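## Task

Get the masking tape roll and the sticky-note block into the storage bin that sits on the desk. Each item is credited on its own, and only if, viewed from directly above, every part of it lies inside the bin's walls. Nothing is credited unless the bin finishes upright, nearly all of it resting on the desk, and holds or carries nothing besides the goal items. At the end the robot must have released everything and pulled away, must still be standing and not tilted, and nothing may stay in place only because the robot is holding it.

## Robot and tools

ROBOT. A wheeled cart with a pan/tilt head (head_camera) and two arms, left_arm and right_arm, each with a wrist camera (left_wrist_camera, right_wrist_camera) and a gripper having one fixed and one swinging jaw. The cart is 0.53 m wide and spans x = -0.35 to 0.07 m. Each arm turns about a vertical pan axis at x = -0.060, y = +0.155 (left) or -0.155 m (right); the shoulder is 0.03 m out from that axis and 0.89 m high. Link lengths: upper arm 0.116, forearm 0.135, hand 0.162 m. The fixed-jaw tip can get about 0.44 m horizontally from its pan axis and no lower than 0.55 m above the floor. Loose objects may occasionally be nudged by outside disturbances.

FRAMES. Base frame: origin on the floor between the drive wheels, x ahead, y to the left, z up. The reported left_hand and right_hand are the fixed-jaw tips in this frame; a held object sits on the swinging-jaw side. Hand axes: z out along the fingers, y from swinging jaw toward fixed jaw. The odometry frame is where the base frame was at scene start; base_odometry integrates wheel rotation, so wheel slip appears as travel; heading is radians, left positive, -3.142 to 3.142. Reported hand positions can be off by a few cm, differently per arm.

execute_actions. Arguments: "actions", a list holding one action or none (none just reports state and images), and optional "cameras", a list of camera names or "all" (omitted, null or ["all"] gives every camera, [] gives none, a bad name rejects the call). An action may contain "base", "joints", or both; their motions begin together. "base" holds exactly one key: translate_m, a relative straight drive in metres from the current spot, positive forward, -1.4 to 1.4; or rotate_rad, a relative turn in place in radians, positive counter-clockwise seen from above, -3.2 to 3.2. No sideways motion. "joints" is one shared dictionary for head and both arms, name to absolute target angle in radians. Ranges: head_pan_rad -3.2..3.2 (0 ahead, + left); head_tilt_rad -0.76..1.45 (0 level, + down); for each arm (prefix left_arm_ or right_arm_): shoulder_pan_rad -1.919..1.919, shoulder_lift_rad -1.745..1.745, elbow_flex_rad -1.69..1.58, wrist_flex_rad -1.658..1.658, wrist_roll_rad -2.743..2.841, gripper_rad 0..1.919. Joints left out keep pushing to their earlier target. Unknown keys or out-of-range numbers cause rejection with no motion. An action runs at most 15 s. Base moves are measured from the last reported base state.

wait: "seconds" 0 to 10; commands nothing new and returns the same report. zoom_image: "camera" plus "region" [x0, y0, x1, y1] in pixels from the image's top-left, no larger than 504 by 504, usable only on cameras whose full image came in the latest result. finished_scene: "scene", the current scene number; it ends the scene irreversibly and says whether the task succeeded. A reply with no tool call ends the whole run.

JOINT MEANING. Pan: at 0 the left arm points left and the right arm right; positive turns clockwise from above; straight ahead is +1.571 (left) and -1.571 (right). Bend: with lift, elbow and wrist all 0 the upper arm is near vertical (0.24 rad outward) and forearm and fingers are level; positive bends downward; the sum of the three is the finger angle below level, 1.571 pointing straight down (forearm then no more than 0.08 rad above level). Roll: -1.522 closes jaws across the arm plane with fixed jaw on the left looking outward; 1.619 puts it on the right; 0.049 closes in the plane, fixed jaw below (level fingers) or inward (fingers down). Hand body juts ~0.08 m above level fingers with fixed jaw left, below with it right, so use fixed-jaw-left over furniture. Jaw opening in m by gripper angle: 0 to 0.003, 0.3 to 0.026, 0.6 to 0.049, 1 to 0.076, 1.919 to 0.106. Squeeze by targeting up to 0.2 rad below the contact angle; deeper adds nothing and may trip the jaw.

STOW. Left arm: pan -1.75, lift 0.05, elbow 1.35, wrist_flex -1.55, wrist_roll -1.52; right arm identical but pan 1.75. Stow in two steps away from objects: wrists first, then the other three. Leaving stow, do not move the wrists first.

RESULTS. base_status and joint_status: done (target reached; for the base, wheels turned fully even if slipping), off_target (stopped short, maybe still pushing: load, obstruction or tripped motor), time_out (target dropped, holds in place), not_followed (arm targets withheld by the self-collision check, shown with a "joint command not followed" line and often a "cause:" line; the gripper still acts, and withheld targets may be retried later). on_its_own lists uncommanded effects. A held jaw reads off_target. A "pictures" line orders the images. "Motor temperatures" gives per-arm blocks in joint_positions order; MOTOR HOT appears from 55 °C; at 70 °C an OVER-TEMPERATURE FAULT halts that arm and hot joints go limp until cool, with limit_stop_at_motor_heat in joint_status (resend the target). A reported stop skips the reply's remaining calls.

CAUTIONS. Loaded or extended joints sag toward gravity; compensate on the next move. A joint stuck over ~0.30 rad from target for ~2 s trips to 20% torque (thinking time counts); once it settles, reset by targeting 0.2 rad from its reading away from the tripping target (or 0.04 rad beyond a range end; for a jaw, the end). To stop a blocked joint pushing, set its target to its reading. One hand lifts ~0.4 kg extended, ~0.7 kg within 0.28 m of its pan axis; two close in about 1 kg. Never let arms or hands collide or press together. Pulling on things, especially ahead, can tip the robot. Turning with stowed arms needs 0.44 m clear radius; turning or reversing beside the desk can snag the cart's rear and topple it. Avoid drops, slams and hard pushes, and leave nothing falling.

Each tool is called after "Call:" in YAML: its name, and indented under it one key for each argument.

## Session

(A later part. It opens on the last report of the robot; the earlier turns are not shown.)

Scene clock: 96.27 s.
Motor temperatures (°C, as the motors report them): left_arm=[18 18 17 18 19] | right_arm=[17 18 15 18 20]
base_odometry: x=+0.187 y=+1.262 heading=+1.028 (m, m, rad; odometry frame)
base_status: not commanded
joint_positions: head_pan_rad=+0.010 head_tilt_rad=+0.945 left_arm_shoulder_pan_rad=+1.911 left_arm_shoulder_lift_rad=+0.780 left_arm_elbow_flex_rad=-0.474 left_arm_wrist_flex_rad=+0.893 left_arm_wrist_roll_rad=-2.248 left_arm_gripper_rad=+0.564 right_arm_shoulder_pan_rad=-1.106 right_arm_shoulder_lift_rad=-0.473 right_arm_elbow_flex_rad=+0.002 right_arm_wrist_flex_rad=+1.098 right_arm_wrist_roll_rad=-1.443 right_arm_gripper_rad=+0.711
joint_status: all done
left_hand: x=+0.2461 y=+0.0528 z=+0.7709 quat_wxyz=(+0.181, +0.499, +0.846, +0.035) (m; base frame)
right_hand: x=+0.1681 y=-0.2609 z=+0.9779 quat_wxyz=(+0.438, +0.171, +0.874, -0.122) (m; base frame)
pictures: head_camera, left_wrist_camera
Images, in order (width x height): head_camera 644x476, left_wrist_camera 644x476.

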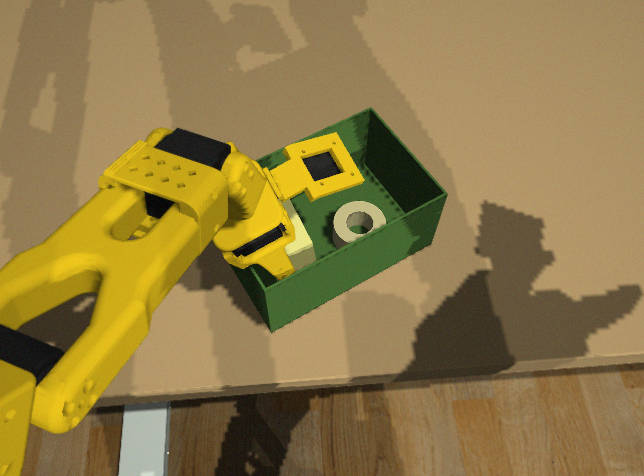

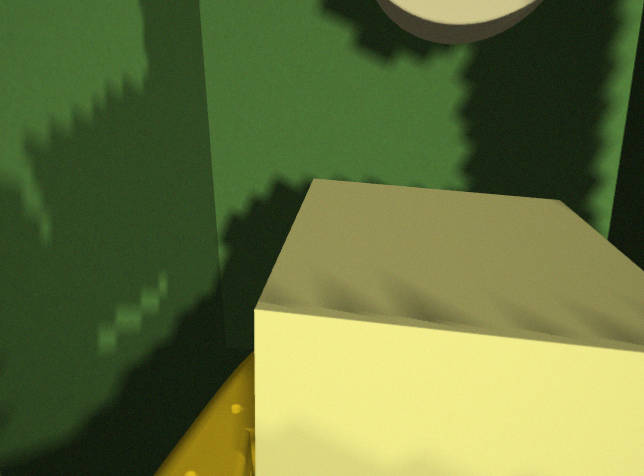

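Call:
execute_actions:
  actions:
    - {"joints":{"left_arm_shoulder_lift_rad":0.85,"left_arm_wrist_flex_rad":0.78}}
  cameras: ["left_wrist_camera"]

Call:
execute_actions:
  actions:
    - {"joints":{"left_arm_gripper_rad":0.72}}
  cameras: ["left_wrist_camera"]

Call:
execute_actions:
  actions:
    - {"joints":{"left_arm_shoulder_lift_rad":0.5,"left_arm_elbow_flex_rad":-0.72,"left_arm_wrist_flex_rad":1.3}}
  cameras: ["head_camera"]

Scene clock: 97.23 s.
Motor temperatures (°C, as the motors report them): left_arm=[18 18 17 18 19] | right_arm=[17 18 15 18 20]
base_odometry: x=+0.187 y=+1.262 heading=+1.028 (m, m, rad; odometry frame)
base_status: not commanded
joint_positions: head_pan_rad=+0.010 head_tilt_rad=+0.945 left_arm_shoulder_pan_rad=+1.913 left_arm_shoulder_lift_rad=+0.860 left_arm_elbow_flex_rad=-0.474 left_arm_wrist_flex_rad=+0.790 left_arm_wrist_roll_rad=-2.246 left_arm_gripper_rad=+0.564 right_arm_shoulder_pan_rad=-1.106 right_arm_shoulder_lift_rad=-0.473 right_arm_elbow_flex_rad=+0.002 right_arm_wrist_flex_rad=+1.098 right_arm_wrist_roll_rad=-1.443 right_arm_gripper_rad=+0.711
joint_status: all done
left_hand: x=+0.2503 y=+0.0507 z=+0.7540 quat_wxyz=(+0.193, +0.498, +0.845, +0.037) (m; base frame)
right_hand: x=+0.1681 y=-0.2609 z=+0.9779 quat_wxyz=(+0.438, +0.171, +0.874, -0.122) (m; base frame)
pictures: left_wrist_camera
Images, in order (width x height): left_wrist_camera 644x476.

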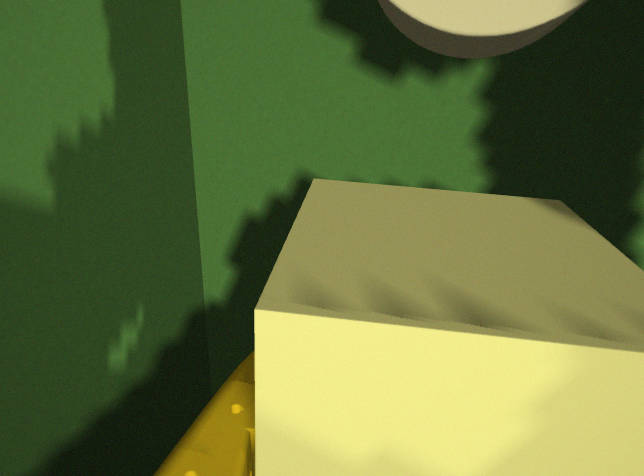

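Scene clock: 97.93 s.
Motor temperatures (°C, as the motors report them): left_arm=[18 18 17 18 19] | right_arm=[17 18 15 18 20]
base_odometry: x=+0.187 y=+1.262 heading=+1.028 (m, m, rad; odometry frame)
base_status: not commanded
joint_positions: head_pan_rad=+0.010 head_tilt_rad=+0.945 left_arm_shoulder_pan_rad=+1.913 left_arm_shoulder_lift_rad=+0.860 left_arm_elbow_flex_rad=-0.474 left_arm_wrist_flex_rad=+0.785 left_arm_wrist_roll_rad=-2.246 left_arm_gripper_rad=+0.709 right_arm_shoulder_pan_rad=-1.106 right_arm_shoulder_lift_rad=-0.473 right_arm_elbow_flex_rad=+0.002 right_arm_wrist_flex_rad=+1.098 right_arm_wrist_roll_rad=-1.443 right_arm_gripper_rad=+0.711
joint_status: all done
left_hand: x=+0.2510 y=+0.0505 z=+0.7544 quat_wxyz=(+0.195, +0.498, +0.844, +0.038) (m; base frame)
right_hand: x=+0.1681 y=-0.2609 z=+0.9779 quat_wxyz=(+0.438, +0.171, +0.874, -0.122) (m; base frame)
pictures: left_wrist_camera
Images, in order (width x height): left_wrist_camera 644x476.

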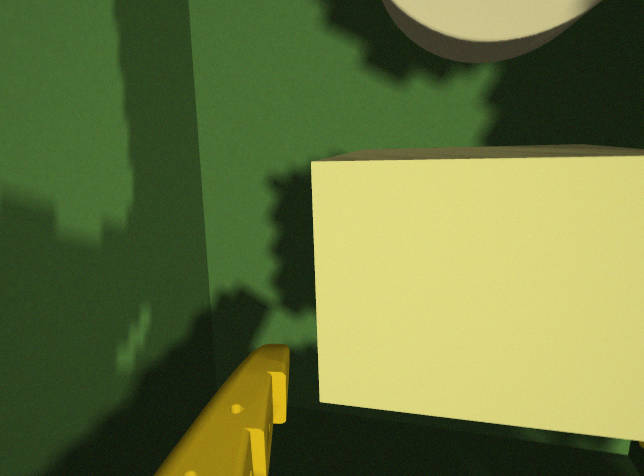

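Scene clock: 99.10 s.
Motor temperatures (°C, as the motors report them): left_arm=[18 18 17 18 19] | right_arm=[17 18 15 18 20]
base_odometry: x=+0.187 y=+1.262 heading=+1.028 (m, m, rad; odometry frame)
base_status: not commanded
joint_positions: head_pan_rad=+0.010 head_tilt_rad=+0.945 left_arm_shoulder_pan_rad=+1.913 left_arm_shoulder_lift_rad=+0.558 left_arm_elbow_flex_rad=-0.682 left_arm_wrist_flex_rad=+1.295 left_arm_wrist_roll_rad=-2.246 left_arm_gripper_rad=+0.711 right_arm_shoulder_pan_rad=-1.106 right_arm_shoulder_lift_rad=-0.473 right_arm_elbow_flex_rad=+0.002 right_arm_wrist_flex_rad=+1.098 right_arm_wrist_roll_rad=-1.443 right_arm_gripper_rad=+0.711
joint_status: all done
left_hand: x=+0.2380 y=+0.0551 z=+0.8508 quat_wxyz=(+0.196, +0.498, +0.844, +0.038) (m; base frame)
right_hand: x=+0.1681 y=-0.2609 z=+0.9779 quat_wxyz=(+0.438, +0.171, +0.874, -0.122) (m; base frame)
pictures: head_camera
Images, in order (width x height): head_camera 644x476.

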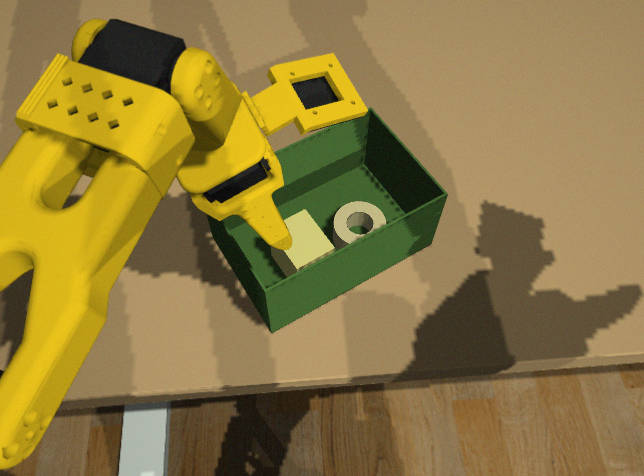

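Call:
execute_actions:
  actions:
    - {"base":{"translate_m":-0.3},"joints":{"left_arm_shoulder_lift_rad":-0.3,"left_arm_shoulder_pan_rad":1.4,"head_tilt_rad":0.7}}
  cameras: ["head_camera"]

Scene clock: 101.60 s.
Motor temperatures (°C, as the motors report them): left_arm=[18 18 17 18 19] | right_arm=[17 18 15 18 20]
base_odometry: x=+0.031 y=+1.006 heading=+1.026 (m, m, rad; odometry frame)
base_status: done
joint_positions: head_pan_rad=+0.010 head_tilt_rad=+0.714 left_arm_shoulder_pan_rad=+1.410 left_arm_shoulder_lift_rad=-0.275 left_arm_elbow_flex_rad=-0.690 left_arm_wrist_flex_rad=+1.298 left_arm_wrist_roll_rad=-2.246 left_arm_gripper_rad=+0.712 right_arm_shoulder_pan_rad=-1.106 right_arm_shoulder_lift_rad=-0.473 right_arm_elbow_flex_rad=+0.002 right_arm_wrist_flex_rad=+1.098 right_arm_wrist_roll_rad=-1.443 right_arm_gripper_rad=+0.711
joint_status: all done
left_hand: x=+0.1884 y=+0.2013 z=+1.0762 quat_wxyz=(+0.525, +0.226, +0.782, +0.249) (m; base frame)
right_hand: x=+0.1681 y=-0.2609 z=+0.9779 quat_wxyz=(+0.438, +0.171, +0.874, -0.122) (m; base frame)
pictures: head_camera
Images, in order (width x height): head_camera 644x476.

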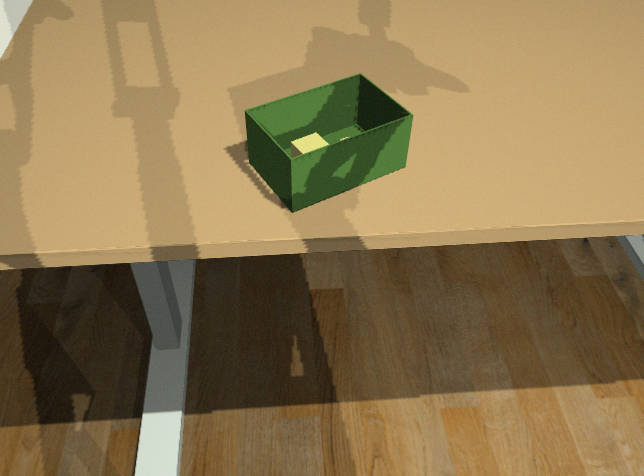

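Call:
finished_scene:
  scene: 1

The scene is finished: the task was done.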